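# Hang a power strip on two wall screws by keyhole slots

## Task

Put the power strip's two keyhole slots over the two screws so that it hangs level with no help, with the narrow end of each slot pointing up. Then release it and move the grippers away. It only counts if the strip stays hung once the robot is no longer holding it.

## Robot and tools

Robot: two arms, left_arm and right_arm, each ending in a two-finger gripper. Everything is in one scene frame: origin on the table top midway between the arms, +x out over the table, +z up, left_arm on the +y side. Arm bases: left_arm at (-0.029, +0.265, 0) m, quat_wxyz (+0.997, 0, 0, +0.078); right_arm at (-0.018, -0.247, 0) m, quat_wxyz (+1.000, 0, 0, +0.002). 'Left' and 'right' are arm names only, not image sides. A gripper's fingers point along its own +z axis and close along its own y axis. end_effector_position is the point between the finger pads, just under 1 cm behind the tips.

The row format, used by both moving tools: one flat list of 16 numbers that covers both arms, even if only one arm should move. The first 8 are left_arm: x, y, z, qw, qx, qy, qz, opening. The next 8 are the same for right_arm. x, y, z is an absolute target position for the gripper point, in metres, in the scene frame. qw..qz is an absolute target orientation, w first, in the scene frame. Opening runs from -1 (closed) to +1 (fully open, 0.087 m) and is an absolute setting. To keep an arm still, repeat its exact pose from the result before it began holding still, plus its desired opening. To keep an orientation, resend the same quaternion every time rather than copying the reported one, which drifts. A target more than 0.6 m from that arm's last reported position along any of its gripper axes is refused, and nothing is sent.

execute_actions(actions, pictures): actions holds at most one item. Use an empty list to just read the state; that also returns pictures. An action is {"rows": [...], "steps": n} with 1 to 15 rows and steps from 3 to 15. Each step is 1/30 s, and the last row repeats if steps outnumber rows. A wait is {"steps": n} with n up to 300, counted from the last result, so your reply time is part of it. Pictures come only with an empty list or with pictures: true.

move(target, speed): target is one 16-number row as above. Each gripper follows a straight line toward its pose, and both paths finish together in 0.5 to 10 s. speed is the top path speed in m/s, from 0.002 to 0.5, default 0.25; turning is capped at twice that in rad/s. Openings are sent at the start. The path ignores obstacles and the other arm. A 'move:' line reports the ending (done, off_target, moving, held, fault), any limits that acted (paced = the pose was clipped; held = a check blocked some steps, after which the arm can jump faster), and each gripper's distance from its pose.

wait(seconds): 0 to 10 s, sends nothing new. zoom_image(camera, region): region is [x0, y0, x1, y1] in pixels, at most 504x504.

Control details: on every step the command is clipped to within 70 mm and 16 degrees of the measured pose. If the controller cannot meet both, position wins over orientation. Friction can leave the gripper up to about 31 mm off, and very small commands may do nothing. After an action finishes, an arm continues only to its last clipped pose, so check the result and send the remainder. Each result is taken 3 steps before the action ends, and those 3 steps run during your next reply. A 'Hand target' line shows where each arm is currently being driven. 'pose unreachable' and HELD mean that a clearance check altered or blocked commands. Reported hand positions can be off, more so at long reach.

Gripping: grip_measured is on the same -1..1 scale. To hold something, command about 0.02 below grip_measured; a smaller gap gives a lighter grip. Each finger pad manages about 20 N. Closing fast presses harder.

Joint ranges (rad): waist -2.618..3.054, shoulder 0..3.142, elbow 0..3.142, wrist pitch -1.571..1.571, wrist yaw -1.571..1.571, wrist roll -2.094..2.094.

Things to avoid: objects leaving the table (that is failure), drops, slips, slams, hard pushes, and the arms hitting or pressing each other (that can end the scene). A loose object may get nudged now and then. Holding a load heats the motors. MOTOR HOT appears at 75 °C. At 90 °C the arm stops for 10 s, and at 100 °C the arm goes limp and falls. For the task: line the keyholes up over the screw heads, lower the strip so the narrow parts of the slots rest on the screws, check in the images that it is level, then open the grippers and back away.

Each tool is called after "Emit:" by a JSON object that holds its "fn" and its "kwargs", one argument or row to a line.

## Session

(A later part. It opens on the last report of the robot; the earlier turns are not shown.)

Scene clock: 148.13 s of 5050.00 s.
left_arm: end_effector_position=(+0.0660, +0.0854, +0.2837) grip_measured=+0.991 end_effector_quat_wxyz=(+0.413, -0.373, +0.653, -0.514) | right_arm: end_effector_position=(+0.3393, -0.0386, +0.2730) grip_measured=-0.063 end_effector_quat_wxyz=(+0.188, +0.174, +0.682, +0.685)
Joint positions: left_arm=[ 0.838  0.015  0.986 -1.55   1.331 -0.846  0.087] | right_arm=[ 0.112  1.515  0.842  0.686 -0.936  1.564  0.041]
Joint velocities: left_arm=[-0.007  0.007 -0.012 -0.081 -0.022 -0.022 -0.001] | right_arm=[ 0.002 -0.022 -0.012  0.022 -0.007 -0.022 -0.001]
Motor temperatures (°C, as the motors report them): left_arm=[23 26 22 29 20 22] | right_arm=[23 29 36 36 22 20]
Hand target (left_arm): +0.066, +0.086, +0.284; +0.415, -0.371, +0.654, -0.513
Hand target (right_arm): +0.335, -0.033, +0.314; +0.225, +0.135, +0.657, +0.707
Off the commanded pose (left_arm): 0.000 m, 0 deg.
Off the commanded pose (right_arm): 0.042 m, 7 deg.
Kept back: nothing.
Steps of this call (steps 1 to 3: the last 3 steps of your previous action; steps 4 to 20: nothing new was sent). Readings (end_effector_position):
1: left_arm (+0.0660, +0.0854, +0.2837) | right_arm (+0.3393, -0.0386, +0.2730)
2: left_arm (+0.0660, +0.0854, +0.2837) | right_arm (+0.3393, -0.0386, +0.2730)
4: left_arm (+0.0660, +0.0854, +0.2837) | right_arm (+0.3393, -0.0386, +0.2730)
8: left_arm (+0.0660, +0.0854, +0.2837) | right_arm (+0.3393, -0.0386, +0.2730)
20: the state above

Emit:
{"fn": "execute_actions", "kwargs": {
  "actions": [
    {"rows":[[0.066,0.0855,0.2835,0.415,-0.371,0.654,-0.513,1,0.346,-0.027,0.314,0.234,0.142,0.660,0.709,-0.3]]}
  ]
}}

Emit:
{"fn": "execute_actions", "kwargs": {
  "actions": [
    {"steps":20}
  ]
}}

Emit:
{"fn": "execute_actions", "kwargs": {
  "actions": []
}}

Emit:
{"fn": "zoom_image", "kwargs": {
  "camera": "cam_head_right",
  "region": [420,200,540,310]
}}

Scene clock: 148.60 s of 5050.00 s.
left_arm: end_effector_position=(+0.0660, +0.0854, +0.2837) grip_measured=+0.991 end_effector_quat_wxyz=(+0.413, -0.373, +0.653, -0.514) | right_arm: end_effector_position=(+0.3394, -0.0384, +0.2730) grip_measured=-0.063 end_effector_quat_wxyz=(+0.188, +0.175, +0.682, +0.685)
Joint positions: left_arm=[ 0.838  0.015  0.986 -1.55   1.331 -0.846  0.087] | right_arm=[ 0.113  1.515  0.842  0.686 -0.935  1.564  0.041]
Joint velocities: left_arm=[ 0.007 -0.007  0.002 -0.081 -0.022  0.066  0.001] | right_arm=[-0.017  0.007  0.002 -0.022  0.022  0.066  0.   ]
Motor temperatures (°C, as the motors report them): left_arm=[23 26 22 29 20 22] | right_arm=[23 29 37 36 22 20]
Steps of this call (steps 1 to 2: nothing new was sent; steps 3 to 14: the first 12 steps of this action). Readings (end_effector_position):
3: left_arm (+0.0660, +0.0854, +0.2837) | right_arm (+0.3394, -0.0384, +0.2730)
4: left_arm (+0.0660, +0.0854, +0.2837) | right_arm (+0.3394, -0.0384, +0.2730)
6: left_arm (+0.0660, +0.0854, +0.2837) | right_arm (+0.3394, -0.0384, +0.2730)
10: left_arm (+0.0660, +0.0854, +0.2837) | right_arm (+0.3394, -0.0384, +0.2730)
14: the state above

Scene clock: 149.27 s of 5050.00 s.
left_arm: end_effector_position=(+0.0660, +0.0854, +0.2837) grip_measured=+0.991 end_effector_quat_wxyz=(+0.413, -0.373, +0.653, -0.514) | right_arm: end_effector_position=(+0.3394, -0.0384, +0.2730) grip_measured=-0.063 end_effector_quat_wxyz=(+0.188, +0.175, +0.682, +0.685)
Joint positions: left_arm=[ 0.838  0.015  0.986 -1.55   1.331 -0.846  0.087] | right_arm=[ 0.113  1.515  0.842  0.686 -0.935  1.564  0.041]
Joint velocities: left_arm=[-0.007 -0.002 -0.002 -0.022 -0.007 -0.051 -0.001] | right_arm=[-0.012  0.002 -0.012 -0.007 -0.022 -0.037 -0.   ]
Motor temperatures (°C, as the motors report them): left_arm=[23 26 22 29 20 22] | right_arm=[23 29 37 36 22 20]
Hand target (left_arm): +0.066, +0.086, +0.284; +0.415, -0.371, +0.654, -0.513
Hand target (right_arm): +0.341, -0.029, +0.314; +0.230, +0.141, +0.654, +0.707
Off the commanded pose (left_arm): 0.000 m, 0 deg.
Off the commanded pose (right_arm): 0.043 m, 7 deg.
Kept back: nothing.
Steps of this call (steps 1 to 3: the last 3 steps of your previous action; steps 4 to 20: nothing new was sent). Readings (end_effector_position):
1: left_arm (+0.0660, +0.0854, +0.2837) | right_arm (+0.3394, -0.0384, +0.2730)
2: left_arm (+0.0660, +0.0854, +0.2837) | right_arm (+0.3394, -0.0384, +0.2730)
4: left_arm (+0.0660, +0.0854, +0.2837) | right_arm (+0.3394, -0.0384, +0.2730)
8: left_arm (+0.0660, +0.0854, +0.2837) | right_arm (+0.3394, -0.0384, +0.2730)
20: the state above

Scene clock: 149.27 s of 5050.00 s.
left_arm: end_effector_position=(+0.0660, +0.0854, +0.2837) grip_measured=+0.991 end_effector_quat_wxyz=(+0.413, -0.373, +0.653, -0.514) | right_arm: end_effector_position=(+0.3394, -0.0384, +0.2730) grip_measured=-0.063 end_effector_quat_wxyz=(+0.188, +0.175, +0.682, +0.685)
Joint positions: left_arm=[ 0.838  0.015  0.986 -1.55   1.331 -0.846  0.087] | right_arm=[ 0.113  1.515  0.842  0.686 -0.935  1.564  0.041]
Joint velocities: left_arm=[-0.007 -0.002 -0.002 -0.022 -0.007 -0.051 -0.001] | right_arm=[-0.012  0.002 -0.012 -0.007 -0.022 -0.037 -0.   ]
Motor temperatures (°C, as the motors report them): left_arm=[23 26 22 29 20 22] | right_arm=[23 29 37 36 22 20]
Hand target (left_arm): +0.066, +0.086, +0.284; +0.415, -0.371, +0.654, -0.513
Hand target (right_arm): +0.341, -0.029, +0.314; +0.230, +0.141, +0.654, +0.707
Off the commanded pose (left_arm): 0.000 m, 0 deg.
Off the commanded pose (right_arm): 0.043 m, 7 deg.
Kept back: nothing.

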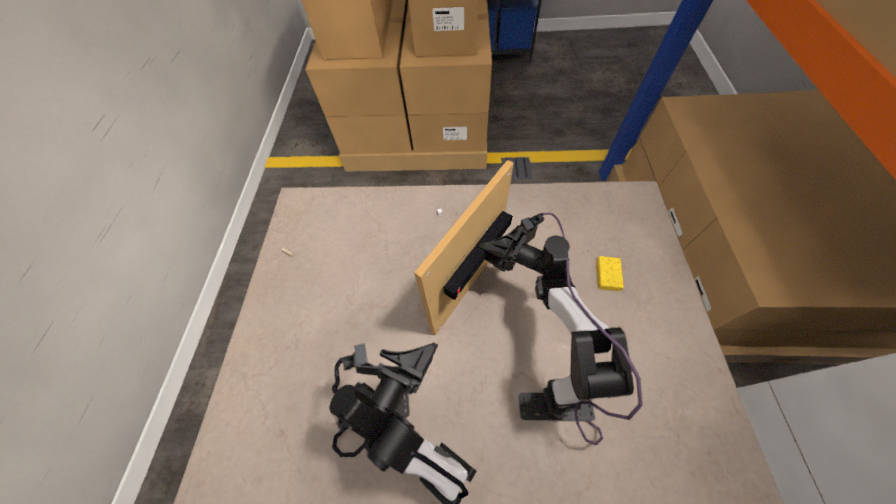

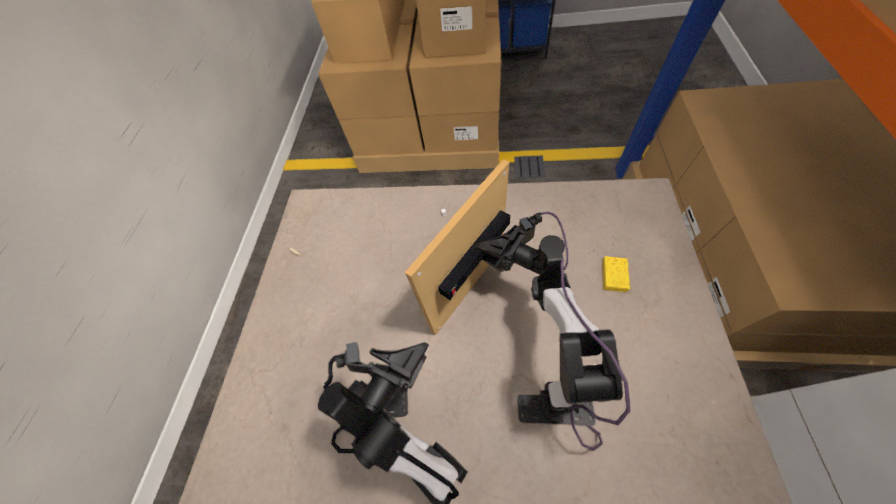

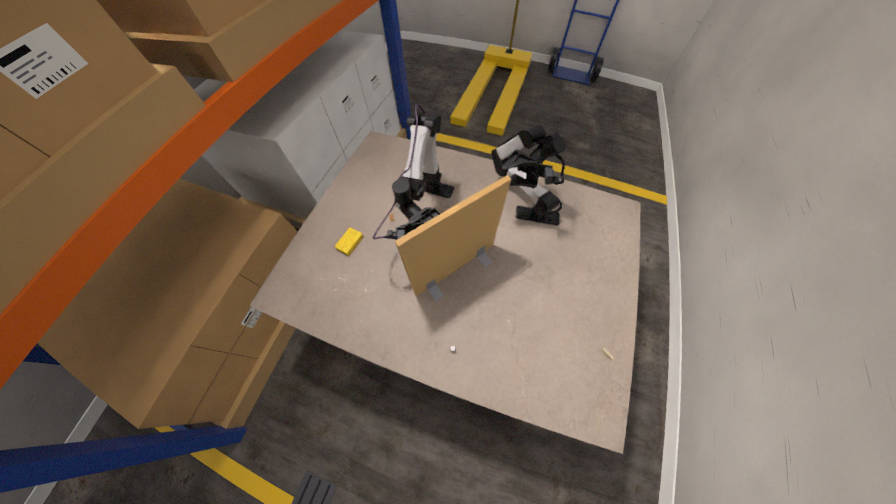

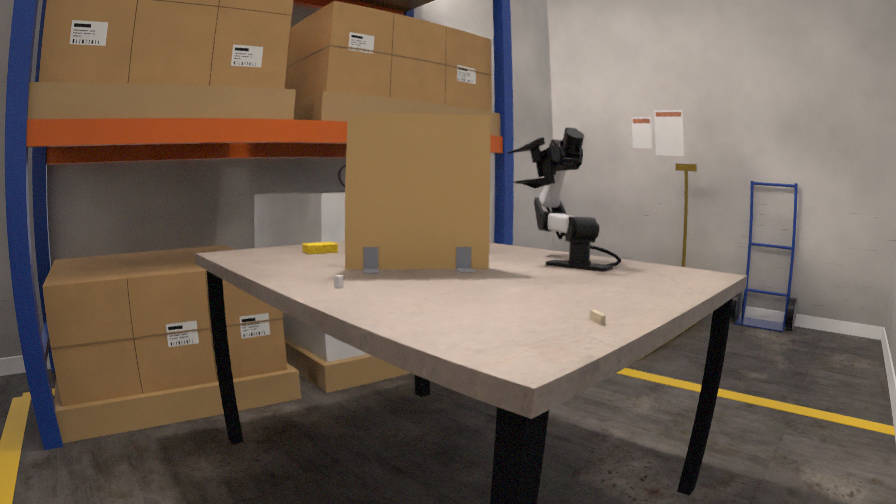

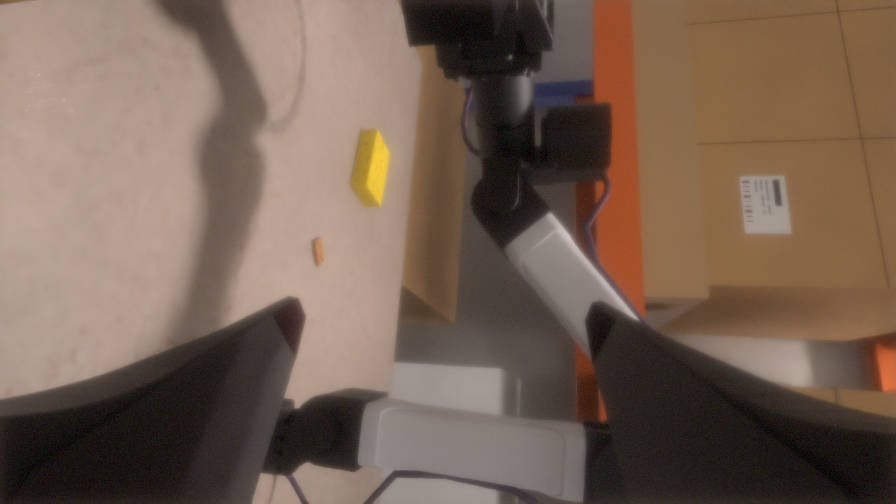

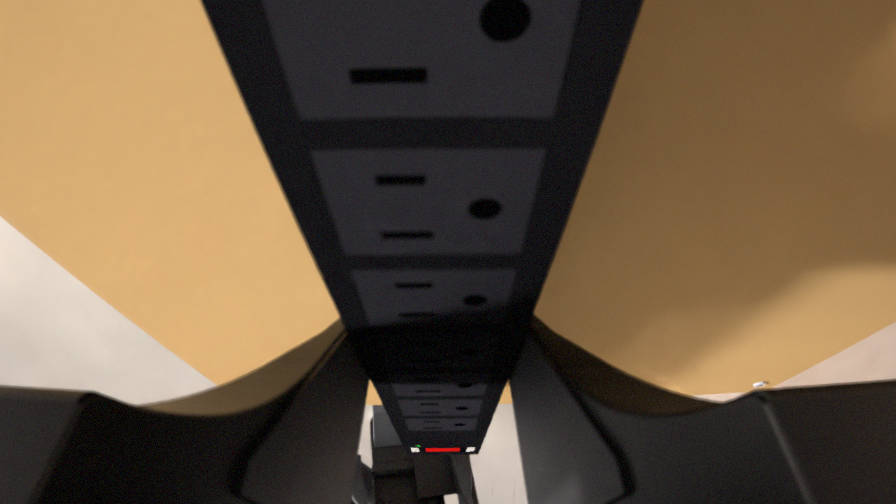

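Region (420, 200, 540, 310) of cam_head_right's 896x504 image, scaled by 4.200, with more detail than that image has; it fills the top 462 rows of this view, and the rest is white.

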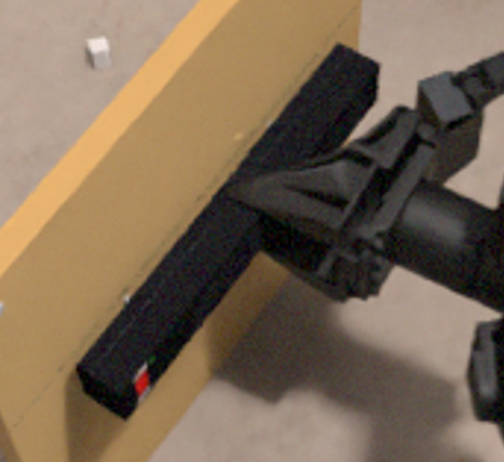

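Emit:
{"fn": "execute_actions", "kwargs": {
  "actions": [
    {"rows":[[0.066,0.0855,0.2835,0.415,-0.371,0.654,-0.513,1,0.341,-0.035,0.317,0.25,0.118,0.660,0.709,-0.3]]}
  ]
}}

Emit:
{"fn": "execute_actions", "kwargs": {
  "actions": [
    {"steps":20}
  ]
}}

Scene clock: 149.97 s of 5050.00 s.
left_arm: end_effector_position=(+0.0660, +0.0854, +0.2837) grip_measured=+0.991 end_effector_quat_wxyz=(+0.413, -0.373, +0.653, -0.514) | right_arm: end_effector_position=(+0.3396, -0.0383, +0.2726) grip_measured=-0.063 end_effector_quat_wxyz=(+0.192, +0.171, +0.683, +0.683)
Joint positions: left_arm=[ 0.838  0.015  0.986 -1.55   1.331 -0.846  0.087] | right_arm=[ 0.114  1.515  0.842  0.686 -0.934  1.553  0.041]
Joint velocities: left_arm=[-0.002 -0.022  0.002 -0.051  0.051 -0.051  0.001] | right_arm=[-0.007 -0.007 -0.007 -0.007 -0.022  0.037  0.   ]
Motor temperatures (°C, as the motors report them): left_arm=[23 26 22 29 20 22] | right_arm=[23 29 37 36 22 20]
Steps of this call (steps 1 to 9: nothing new was sent; steps 10 to 21: the first 12 steps of this action). Readings (end_effector_position):
10: left_arm (+0.0660, +0.0854, +0.2837) | right_arm (+0.3394, -0.0385, +0.2729)
11: left_arm (+0.0660, +0.0854, +0.2837) | right_arm (+0.3394, -0.0385, +0.2729)
13: left_arm (+0.0660, +0.0854, +0.2837) | right_arm (+0.3396, -0.0383, +0.2726)
17: left_arm (+0.0660, +0.0854, +0.2837) | right_arm (+0.3396, -0.0383, +0.2726)
21: the state above

Scene clock: 150.63 s of 5050.00 s.
left_arm: end_effector_position=(+0.0660, +0.0854, +0.2837) grip_measured=+0.991 end_effector_quat_wxyz=(+0.413, -0.373, +0.653, -0.514) | right_arm: end_effector_position=(+0.3396, -0.0383, +0.2726) grip_measured=-0.063 end_effector_quat_wxyz=(+0.192, +0.171, +0.683, +0.683)
Joint positions: left_arm=[ 0.838  0.015  0.986 -1.55   1.331 -0.846  0.087] | right_arm=[ 0.114  1.515  0.842  0.686 -0.934  1.553  0.041]
Joint velocities: left_arm=[ 0.007 -0.002 -0.007  0.022 -0.066 -0.007  0.   ] | right_arm=[-0.017  0.002 -0.002  0.066 -0.022 -0.037  0.   ]
Motor temperatures (°C, as the motors report them): left_arm=[23 26 22 29 20 22] | right_arm=[23 29 37 36 22 20]
Hand target (left_arm): +0.066, +0.086, +0.284; +0.415, -0.371, +0.654, -0.513
Hand target (right_arm): +0.337, -0.036, +0.317; +0.247, +0.118, +0.655, +0.704
Off the commanded pose (left_arm): 0.000 m, 0 deg.
Off the commanded pose (right_arm): 0.045 m, 10 deg.
Kept back: nothing.
Steps of this call (steps 1 to 3: the last 3 steps of your previous action; steps 4 to 20: nothing new was sent). Readings (end_effector_position):
1: left_arm (+0.0660, +0.0854, +0.2837) | right_arm (+0.3396, -0.0383, +0.2726)
2: left_arm (+0.0660, +0.0854, +0.2837) | right_arm (+0.3396, -0.0383, +0.2726)
4: left_arm (+0.0660, +0.0854, +0.2837) | right_arm (+0.3396, -0.0383, +0.2726)
8: left_arm (+0.0660, +0.0854, +0.2837) | right_arm (+0.3396, -0.0383, +0.2726)
20: the state above

Back off slightly with this orientation, then re-poke.

Emit:
{"fn": "execute_actions", "kwargs": {
  "actions": [
    {"rows":[[0.066,0.0855,0.2835,0.415,-0.371,0.654,-0.513,1,0.341,-0.048,0.317,0.244,0.122,0.660,0.709,-0.3]]}
  ]
}}

Emit:
{"fn": "execute_actions", "kwargs": {
  "actions": [
    {"steps":20}
  ]
}}

Emit:
{"fn": "execute_actions", "kwargs": {
  "actions": [
    {"rows":[[0.066,0.0855,0.2835,0.415,-0.371,0.654,-0.513,1,0.339,-0.032,0.317,0.244,0.122,0.660,0.709,-0.3]]}
  ]
}}

Emit:
{"fn": "execute_actions", "kwargs": {
  "actions": [
    {"steps":20}
  ]
}}

Scene clock: 151.13 s of 5050.00 s.
left_arm: end_effector_position=(+0.0660, +0.0854, +0.2837) grip_measured=+0.991 end_effector_quat_wxyz=(+0.413, -0.373, +0.653, -0.514) | right_arm: end_effector_position=(+0.3412, -0.0459, +0.2724) grip_measured=-0.063 end_effector_quat_wxyz=(+0.195, +0.172, +0.683, +0.683)
Joint positions: left_arm=[ 0.838  0.015  0.986 -1.55   1.331 -0.846  0.087] | right_arm=[ 0.09   1.515  0.842  0.686 -0.953  1.55   0.041]
Joint velocities: left_arm=[-0.007 -0.007  0.002  0.022  0.007 -0.051 -0.   ] | right_arm=[-0.012 -0.017  0.002  0.022 -0.095  0.022  0.   ]
Motor temperatures (°C, as the motors report them): left_arm=[23 26 22 29 20 22] | right_arm=[23 29 37 36 22 20]
Steps of this call (steps 1 to 3: nothing new was sent; steps 4 to 15: the first 12 steps of this action). Readings (end_effector_position):
4: left_arm (+0.0660, +0.0854, +0.2837) | right_arm (+0.3395, -0.0390, +0.2726)
5: left_arm (+0.0660, +0.0854, +0.2837) | right_arm (+0.3392, -0.0399, +0.2725)
7: left_arm (+0.0660, +0.0854, +0.2837) | right_arm (+0.3400, -0.0429, +0.2724)
11: left_arm (+0.0660, +0.0854, +0.2837) | right_arm (+0.3416, -0.0460, +0.2724)
15: the state above

Scene clock: 151.80 s of 5050.00 s.
left_arm: end_effector_position=(+0.0660, +0.0854, +0.2837) grip_measured=+0.991 end_effector_quat_wxyz=(+0.413, -0.373, +0.653, -0.514) | right_arm: end_effector_position=(+0.3408, -0.0457, +0.2724) grip_measured=-0.063 end_effector_quat_wxyz=(+0.194, +0.171, +0.683, +0.683)
Joint positions: left_arm=[ 0.838  0.015  0.986 -1.55   1.331 -0.846  0.087] | right_arm=[ 0.09   1.515  0.842  0.686 -0.955  1.55   0.041]
Joint velocities: left_arm=[-0.012  0.022 -0.007 -0.022 -0.007 -0.007 -0.001] | right_arm=[ 0.002  0.002  0.007 -0.022  0.007 -0.007  0.   ]
Motor temperatures (°C, as the motors report them): left_arm=[23 26 22 29 20 22] | right_arm=[23 29 37 36 22 20]
Hand target (left_arm): +0.066, +0.086, +0.284; +0.415, -0.371, +0.654, -0.513
Hand target (right_arm): +0.338, -0.048, +0.316; +0.242, +0.121, +0.657, +0.704
Off the commanded pose (left_arm): 0.000 m, 0 deg.
Off the commanded pose (right_arm): 0.045 m, 9 deg.
Kept back: nothing.
Steps of this call (steps 1 to 3: the last 3 steps of your previous action; steps 4 to 20: nothing new was sent). Readings (end_effector_position):
1: left_arm (+0.0660, +0.0854, +0.2837) | right_arm (+0.3410, -0.0458, +0.2724)
2: left_arm (+0.0660, +0.0854, +0.2837) | right_arm (+0.3410, -0.0458, +0.2724)
4: left_arm (+0.0660, +0.0854, +0.2837) | right_arm (+0.3409, -0.0458, +0.2724)
8: left_arm (+0.0660, +0.0854, +0.2837) | right_arm (+0.3408, -0.0457, +0.2724)
20: the state above

Scene clock: 152.20 s of 5050.00 s.
left_arm: end_effector_position=(+0.0660, +0.0854, +0.2837) grip_measured=+0.991 end_effector_quat_wxyz=(+0.413, -0.373, +0.653, -0.514) | right_arm: end_effector_position=(+0.3398, -0.0396, +0.2724) grip_measured=-0.063 end_effector_quat_wxyz=(+0.194, +0.170, +0.683, +0.683)
Joint positions: left_arm=[ 0.838  0.015  0.986 -1.55   1.331 -0.846  0.087] | right_arm=[ 0.109  1.515  0.842  0.686 -0.938  1.549  0.041]
Joint velocities: left_arm=[-0.002 -0.012 -0.012 -0.007 -0.037 -0.007  0.001] | right_arm=[-0.007 -0.002 -0.012  0.037 -0.007 -0.081  0.   ]
Motor temperatures (°C, as the motors report them): left_arm=[23 26 22 29 20 22] | right_arm=[23 29 37 36 22 20]
Steps of this call (steps 1 to 12: the first 12 steps of this action). Readings (end_effector_position):
1: left_arm (+0.0660, +0.0854, +0.2837) | right_arm (+0.3409, -0.0448, +0.2724)
2: left_arm (+0.0660, +0.0854, +0.2837) | right_arm (+0.3410, -0.0428, +0.2724)
4: left_arm (+0.0660, +0.0854, +0.2837) | right_arm (+0.3398, -0.0396, +0.2724)
8: left_arm (+0.0660, +0.0854, +0.2837) | right_arm (+0.3398, -0.0396, +0.2724)
12: the state above

Scene clock: 152.87 s of 5050.00 s.
left_arm: end_effector_position=(+0.0660, +0.0854, +0.2837) grip_measured=+0.991 end_effector_quat_wxyz=(+0.413, -0.373, +0.653, -0.514) | right_arm: end_effector_position=(+0.3398, -0.0396, +0.2724) grip_measured=-0.063 end_effector_quat_wxyz=(+0.194, +0.170, +0.683, +0.683)
Joint positions: left_arm=[ 0.838  0.015  0.986 -1.55   1.331 -0.846  0.087] | right_arm=[ 0.109  1.515  0.842  0.686 -0.938  1.549  0.041]
Joint velocities: left_arm=[ 0.007 -0.007 -0.007 -0.037 -0.022 -0.022 -0.   ] | right_arm=[-0.007 -0.007  0.002  0.066  0.007  0.081  0.   ]
Motor temperatures (°C, as the motors report them): left_arm=[23 26 22 29 20 22] | right_arm=[23 29 37 36 22 20]
Hand target (left_arm): +0.066, +0.086, +0.284; +0.415, -0.371, +0.654, -0.513
Hand target (right_arm): +0.335, -0.034, +0.317; +0.241, +0.122, +0.655, +0.706
Off the commanded pose (left_arm): 0.000 m, 0 deg.
Off the commanded pose (right_arm): 0.045 m, 9 deg.
Kept back: nothing.
Steps of this call (steps 1 to 3: the last 3 steps of your previous action; steps 4 to 20: nothing new was sent). Readings (end_effector_position):
1: left_arm (+0.0660, +0.0854, +0.2837) | right_arm (+0.3398, -0.0396, +0.2724)
2: left_arm (+0.0660, +0.0854, +0.2837) | right_arm (+0.3398, -0.0396, +0.2724)
4: left_arm (+0.0660, +0.0854, +0.2837) | right_arm (+0.3398, -0.0396, +0.2724)
8: left_arm (+0.0660, +0.0854, +0.2837) | right_arm (+0.3398, -0.0396, +0.2724)
20: the state above

Emit:
{"fn": "move", "kwargs": {
  "target": [0.135,0.102,0.235,0.884,0.112,0.366,-0.27,1,0.341,-0.048,0.317,0.244,0.122,0.660,0.709,-0.3],
  "speed": 0.3
}}

Scene clock: 157.37 s of 5050.00 s.
left_arm: end_effector_position=(+0.1081, +0.1317, +0.2526) grip_measured=+0.991 end_effector_quat_wxyz=(+0.679, +0.053, +0.710, -0.180) | right_arm: end_effector_position=(+0.3404, -0.0451, +0.2705) grip_measured=-0.063 end_effector_quat_wxyz=(+0.196, +0.168, +0.686, +0.680)
Joint positions: left_arm=[ 1.063  0.015  0.88  -1.55   1.548  0.501  0.087] | right_arm=[ 0.092  1.515  0.842  0.678 -0.955  1.534  0.041]
Joint velocities: left_arm=[-0.017 -0.007 -0.007 -0.051  0.007  0.051  0.001] | right_arm=[ 0.012 -0.012  0.002 -0.037  0.037 -0.066 -0.002]
Motor temperatures (°C, as the motors report them): left_arm=[23 26 22 28 20 22] | right_arm=[23 29 37 37 22 20]
Hand target (left_arm): +0.107, +0.129, +0.249; +0.679, +0.056, +0.708, -0.186
Hand target (right_arm): +0.337, -0.048, +0.316; +0.241, +0.121, +0.658, +0.703
Off the commanded pose (left_arm): 0.044 m, 48 deg; orientation clipped at the last step of the last action.
Off the commanded pose (right_arm): 0.047 m, 9 deg.
joint sent to its limit (left arm) — the command would take joint 2 (shoulder) past its lower limit, joint 4 (wrist pitch) past its lower limit and joint 5 (wrist yaw) past its upper limit, so those joints were sent only as far as their limits.
Kept back: nothing.
move: off_target (left_arm, right_arm); limits=paced

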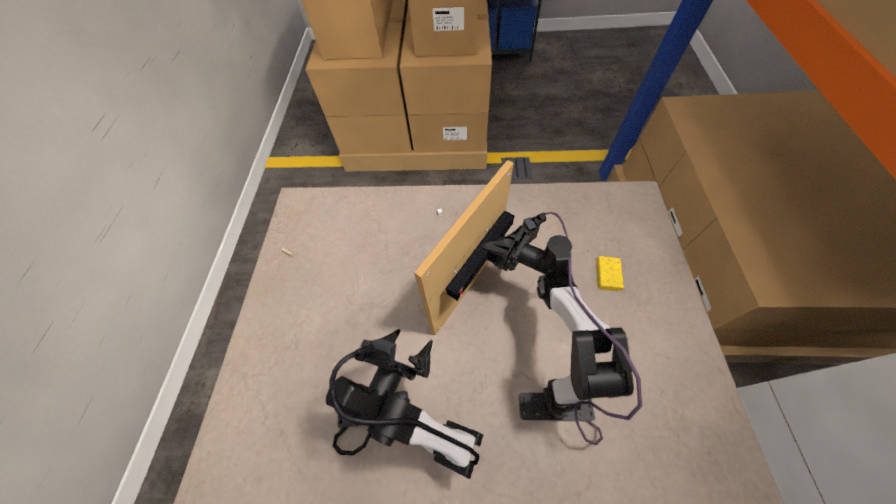

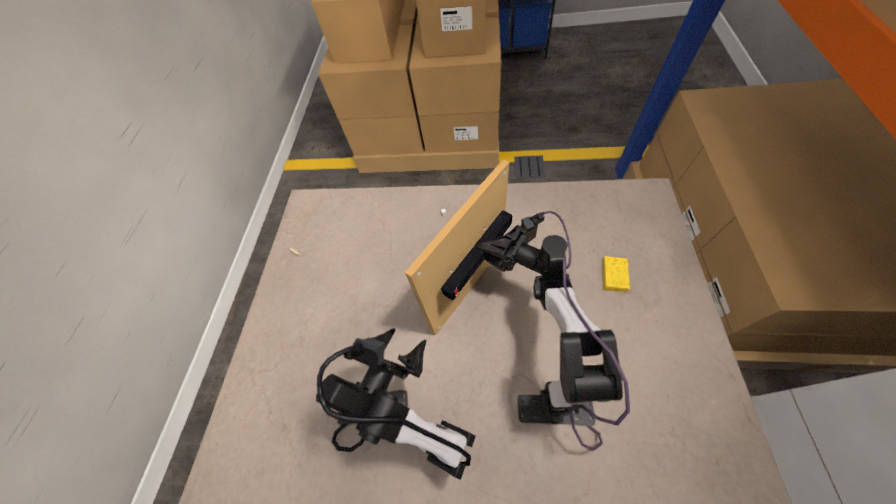

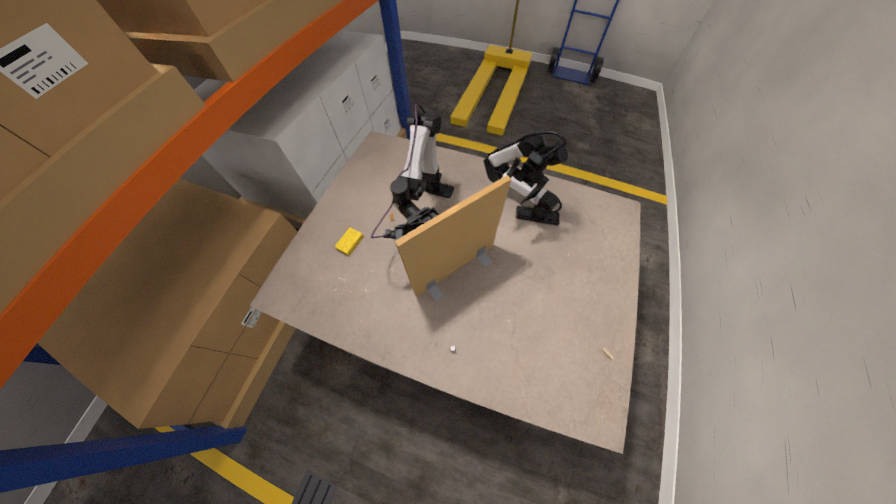

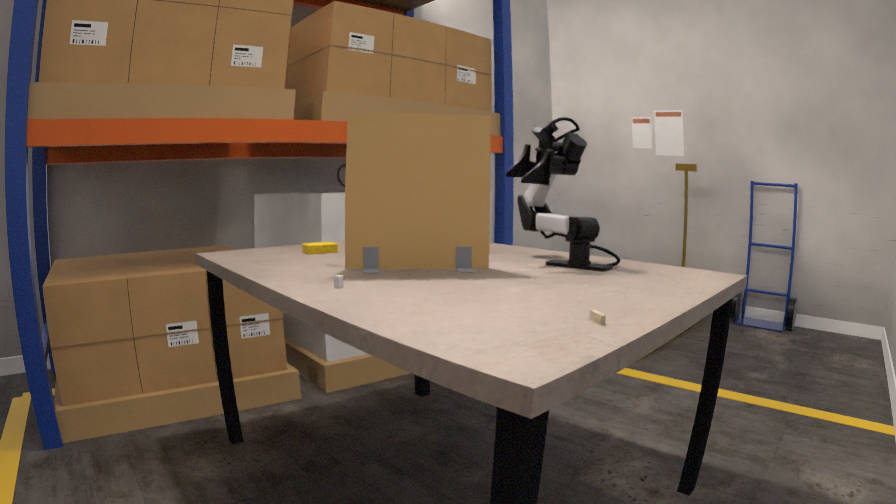

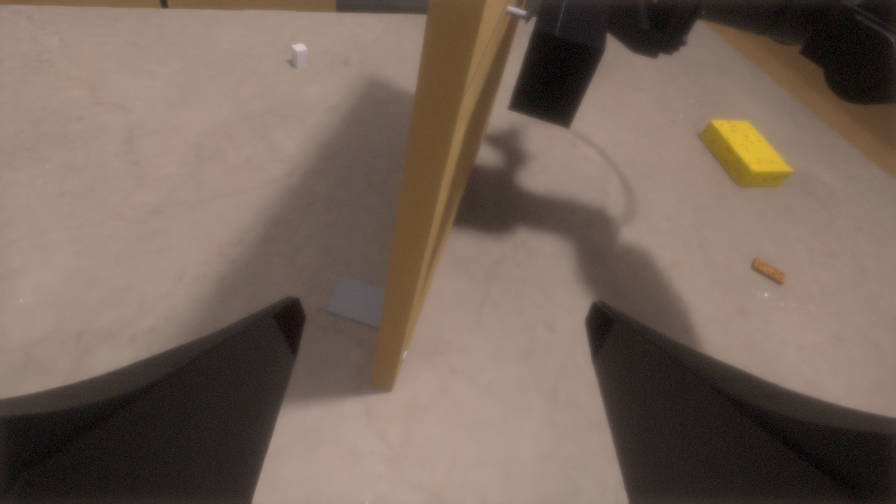

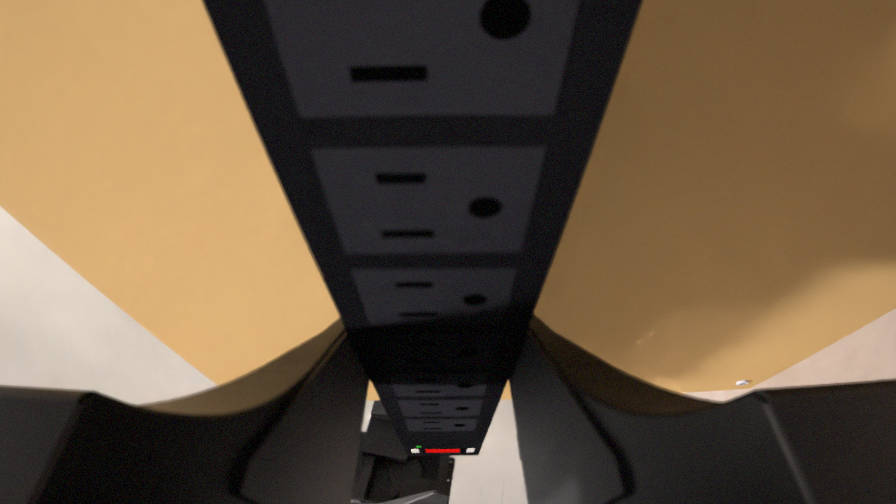

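Emit:
{"fn": "move", "kwargs": {
  "target": [0.2,0.3,0.3,0.707,0,0.707,0,1,0.341,-0.048,0.317,0.244,0.122,0.660,0.709,-0.3],
  "speed": 0.3
}}

Emit:
{"fn": "move", "kwargs": {
  "target": [0.12,0.113,0.31,0.884,0.112,0.366,-0.27,1,0.341,-0.048,0.317,0.244,0.122,0.660,0.709,-0.3],
  "speed": 0.2
}}

Scene clock: 160.90 s of 5050.00 s.
left_arm: end_effector_position=(+0.1976, +0.3026, +0.3017) grip_measured=+0.991 end_effector_quat_wxyz=(+0.706, -0.003, +0.708, -0.004) | right_arm: end_effector_position=(+0.3411, -0.0450, +0.2692) grip_measured=-0.063 end_effector_quat_wxyz=(+0.195, +0.169, +0.686, +0.680)
Joint positions: left_arm=[ 0.48   0.384  0.695 -0.315  0.638 -0.007  0.087] | right_arm=[ 0.092  1.519  0.842  0.679 -0.955  1.535  0.041]
Joint velocities: left_arm=[-0.002 -0.017 -0.017  0.007  0.007 -0.051 -0.001] | right_arm=[-0.012 -0.007  0.007 -0.022  0.007 -0.007 -0.001]
Motor temperatures (°C, as the motors report them): left_arm=[23 26 22 29 20 22] | right_arm=[23 30 38 37 22 20]
Hand target (left_arm): +0.197, +0.302, +0.303; +0.712, -0.003, +0.702, -0.001
Hand target (right_arm): +0.337, -0.048, +0.316; +0.241, +0.121, +0.657, +0.704
Off the commanded pose (left_arm): 0.004 m, 1 deg.
Off the commanded pose (right_arm): 0.048 m, 9 deg.
Kept back: nothing.
move: off_target (right_arm); limits=paced

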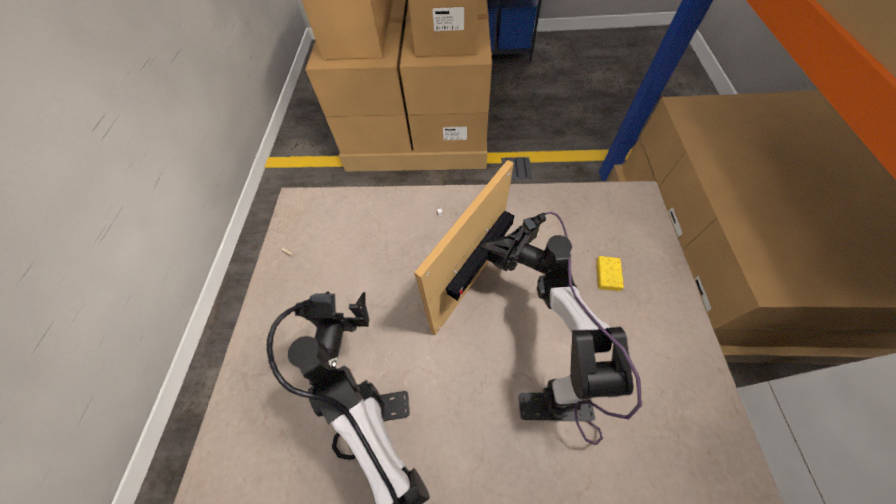

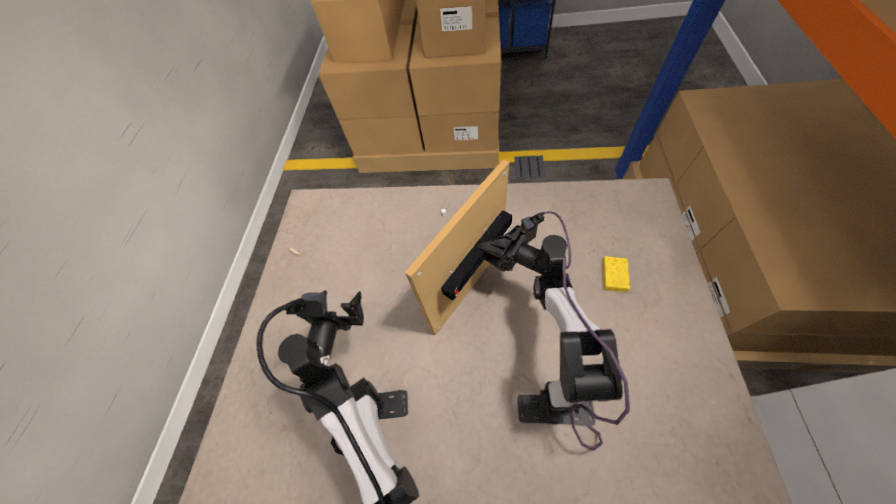

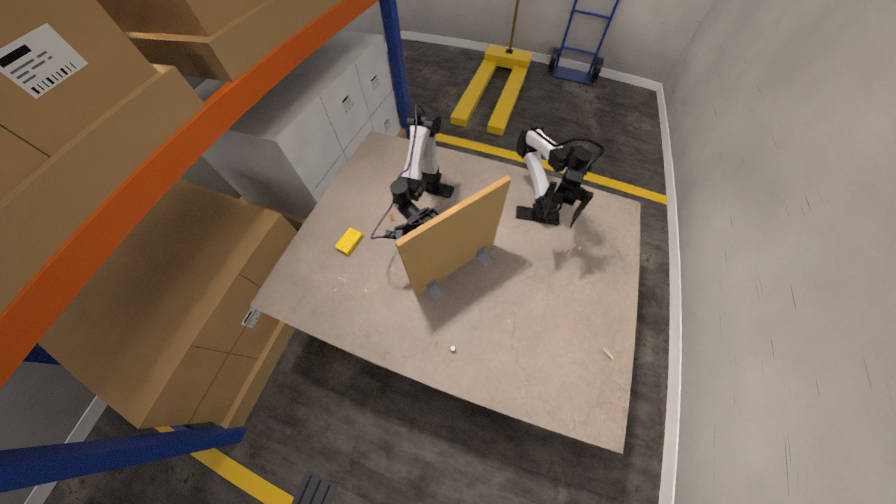

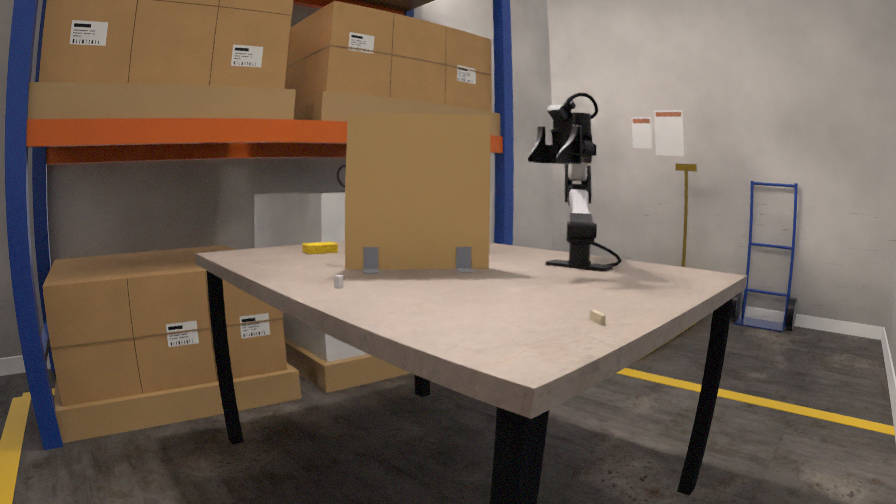

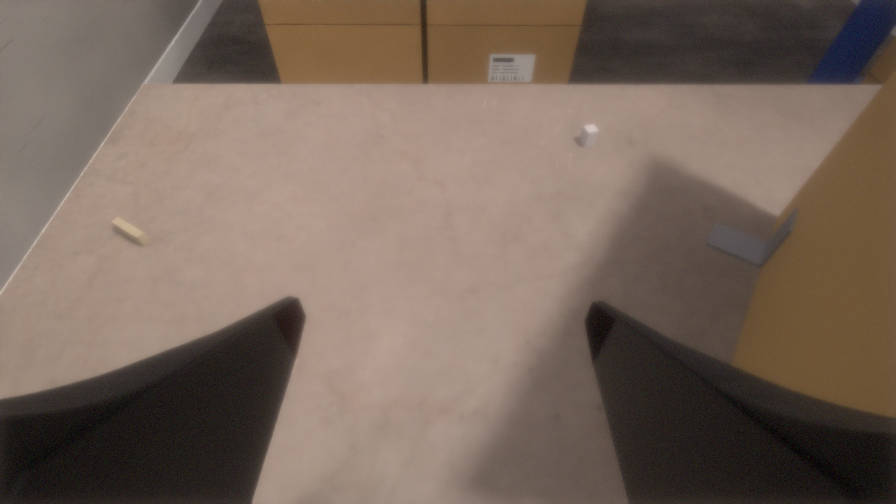

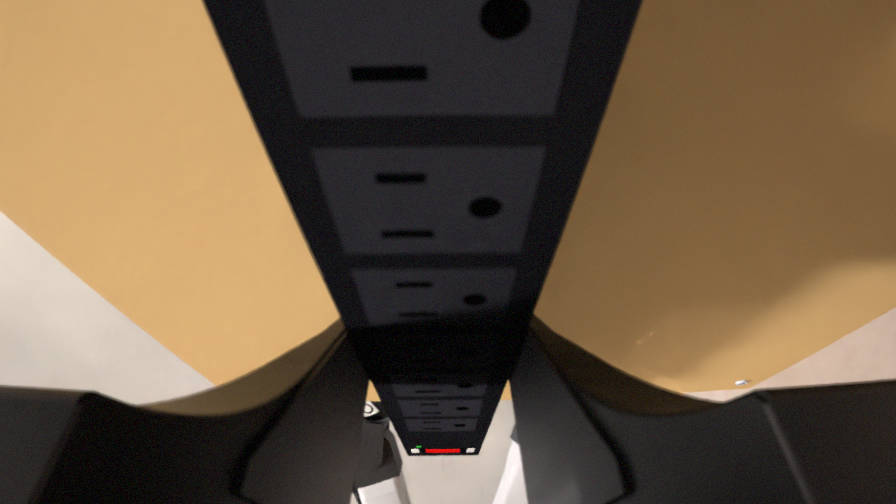

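Scene clock: 165.43 s of 5050.00 s.
left_arm: end_effector_position=(+0.1226, +0.1135, +0.3141) grip_measured=+0.991 end_effector_quat_wxyz=(+0.862, +0.130, +0.396, -0.288) | right_arm: end_effector_position=(+0.3421, -0.0449, +0.2671) grip_measured=-0.063 end_effector_quat_wxyz=(+0.193, +0.171, +0.687, +0.680)
Joint positions: left_arm=[-1.326  0.124  0.014  0.893 -0.392  0.358  0.087] | right_arm=[ 0.092  1.526  0.842  0.68  -0.955  1.535  0.041]
Joint velocities: left_arm=[ 0.002  0.002 -0.007  0.051  0.007  0.037  0.   ] | right_arm=[ 0.002 -0.012 -0.002  0.037 -0.007 -0.051 -0.   ]
Motor temperatures (°C, as the motors report them): left_arm=[23 26 22 29 20 22] | right_arm=[23 30 38 37 22 20]
Hand target (left_arm): +0.124, +0.112, +0.310; +0.862, +0.132, +0.400, -0.283
Hand target (right_arm): +0.337, -0.048, +0.316; +0.241, +0.121, +0.657, +0.704
Off the commanded pose (left_arm): 0.005 m, 5 deg.
Off the commanded pose (right_arm): 0.050 m, 9 deg.
joint sent to its limit (left arm) — the command would take joint 3 (elbow) past its lower limit, so that joint was sent only as far as its limit.
Kept back: nothing.
move: off_target (left_arm, right_arm); limits=paced

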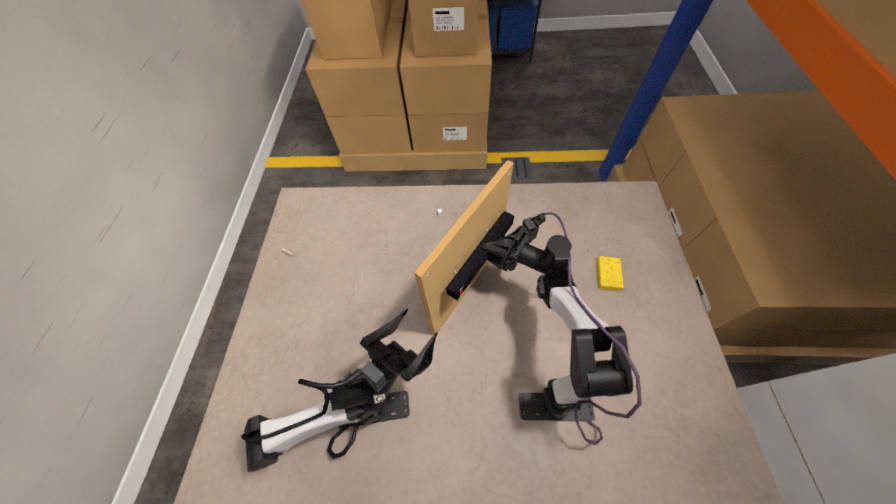

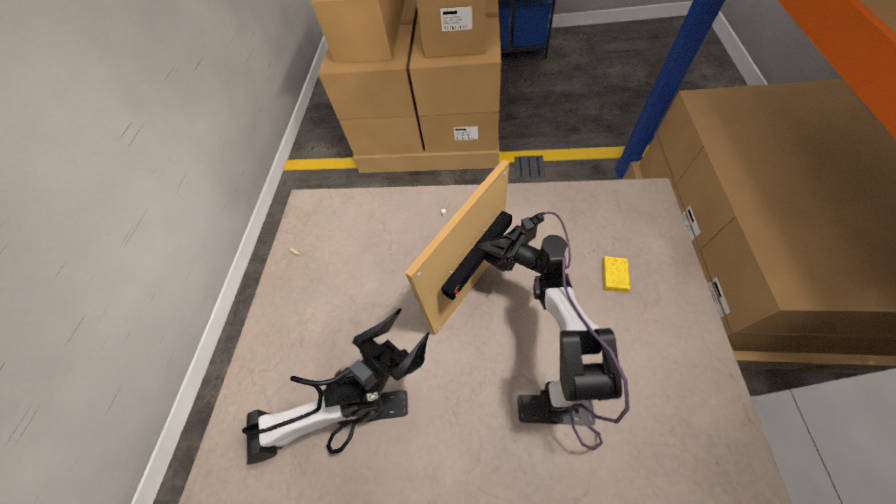

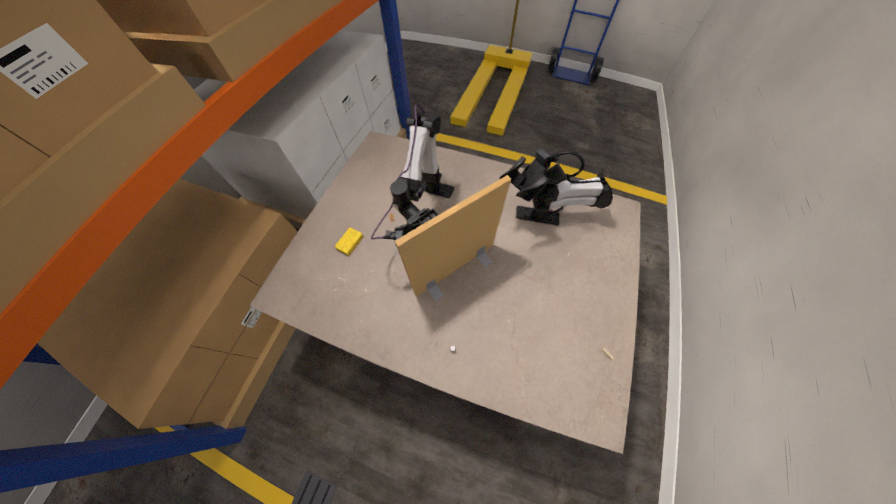

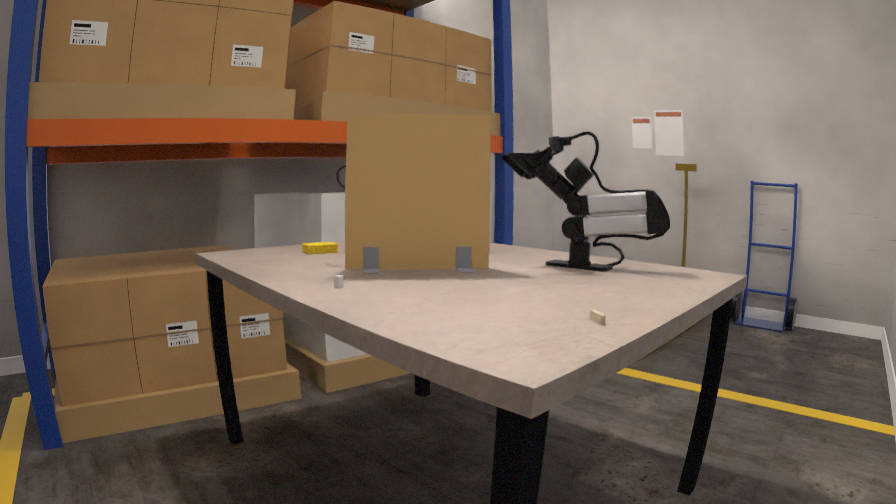

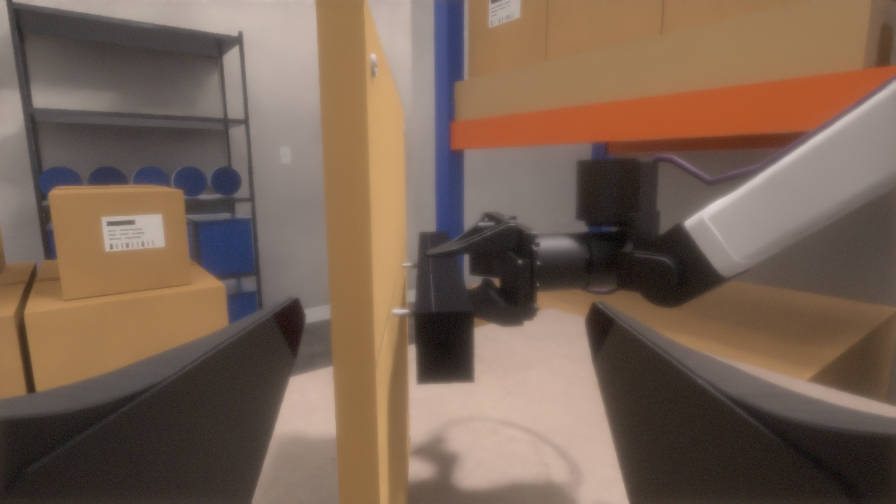

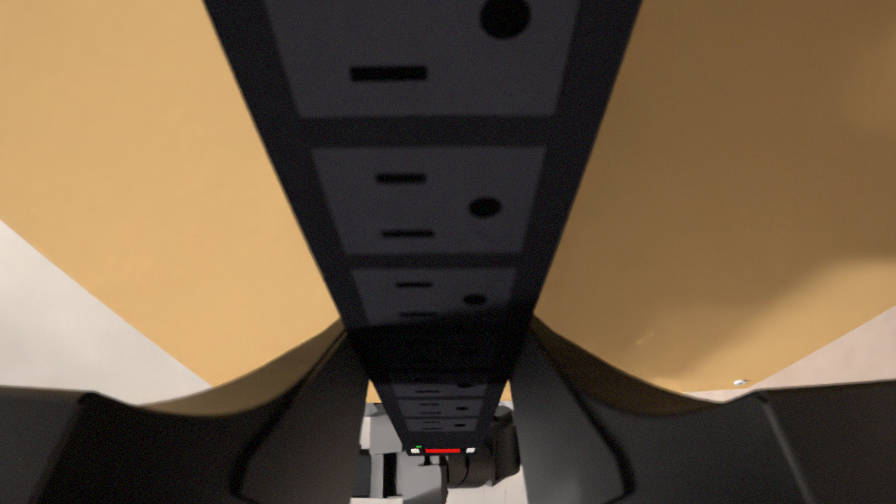

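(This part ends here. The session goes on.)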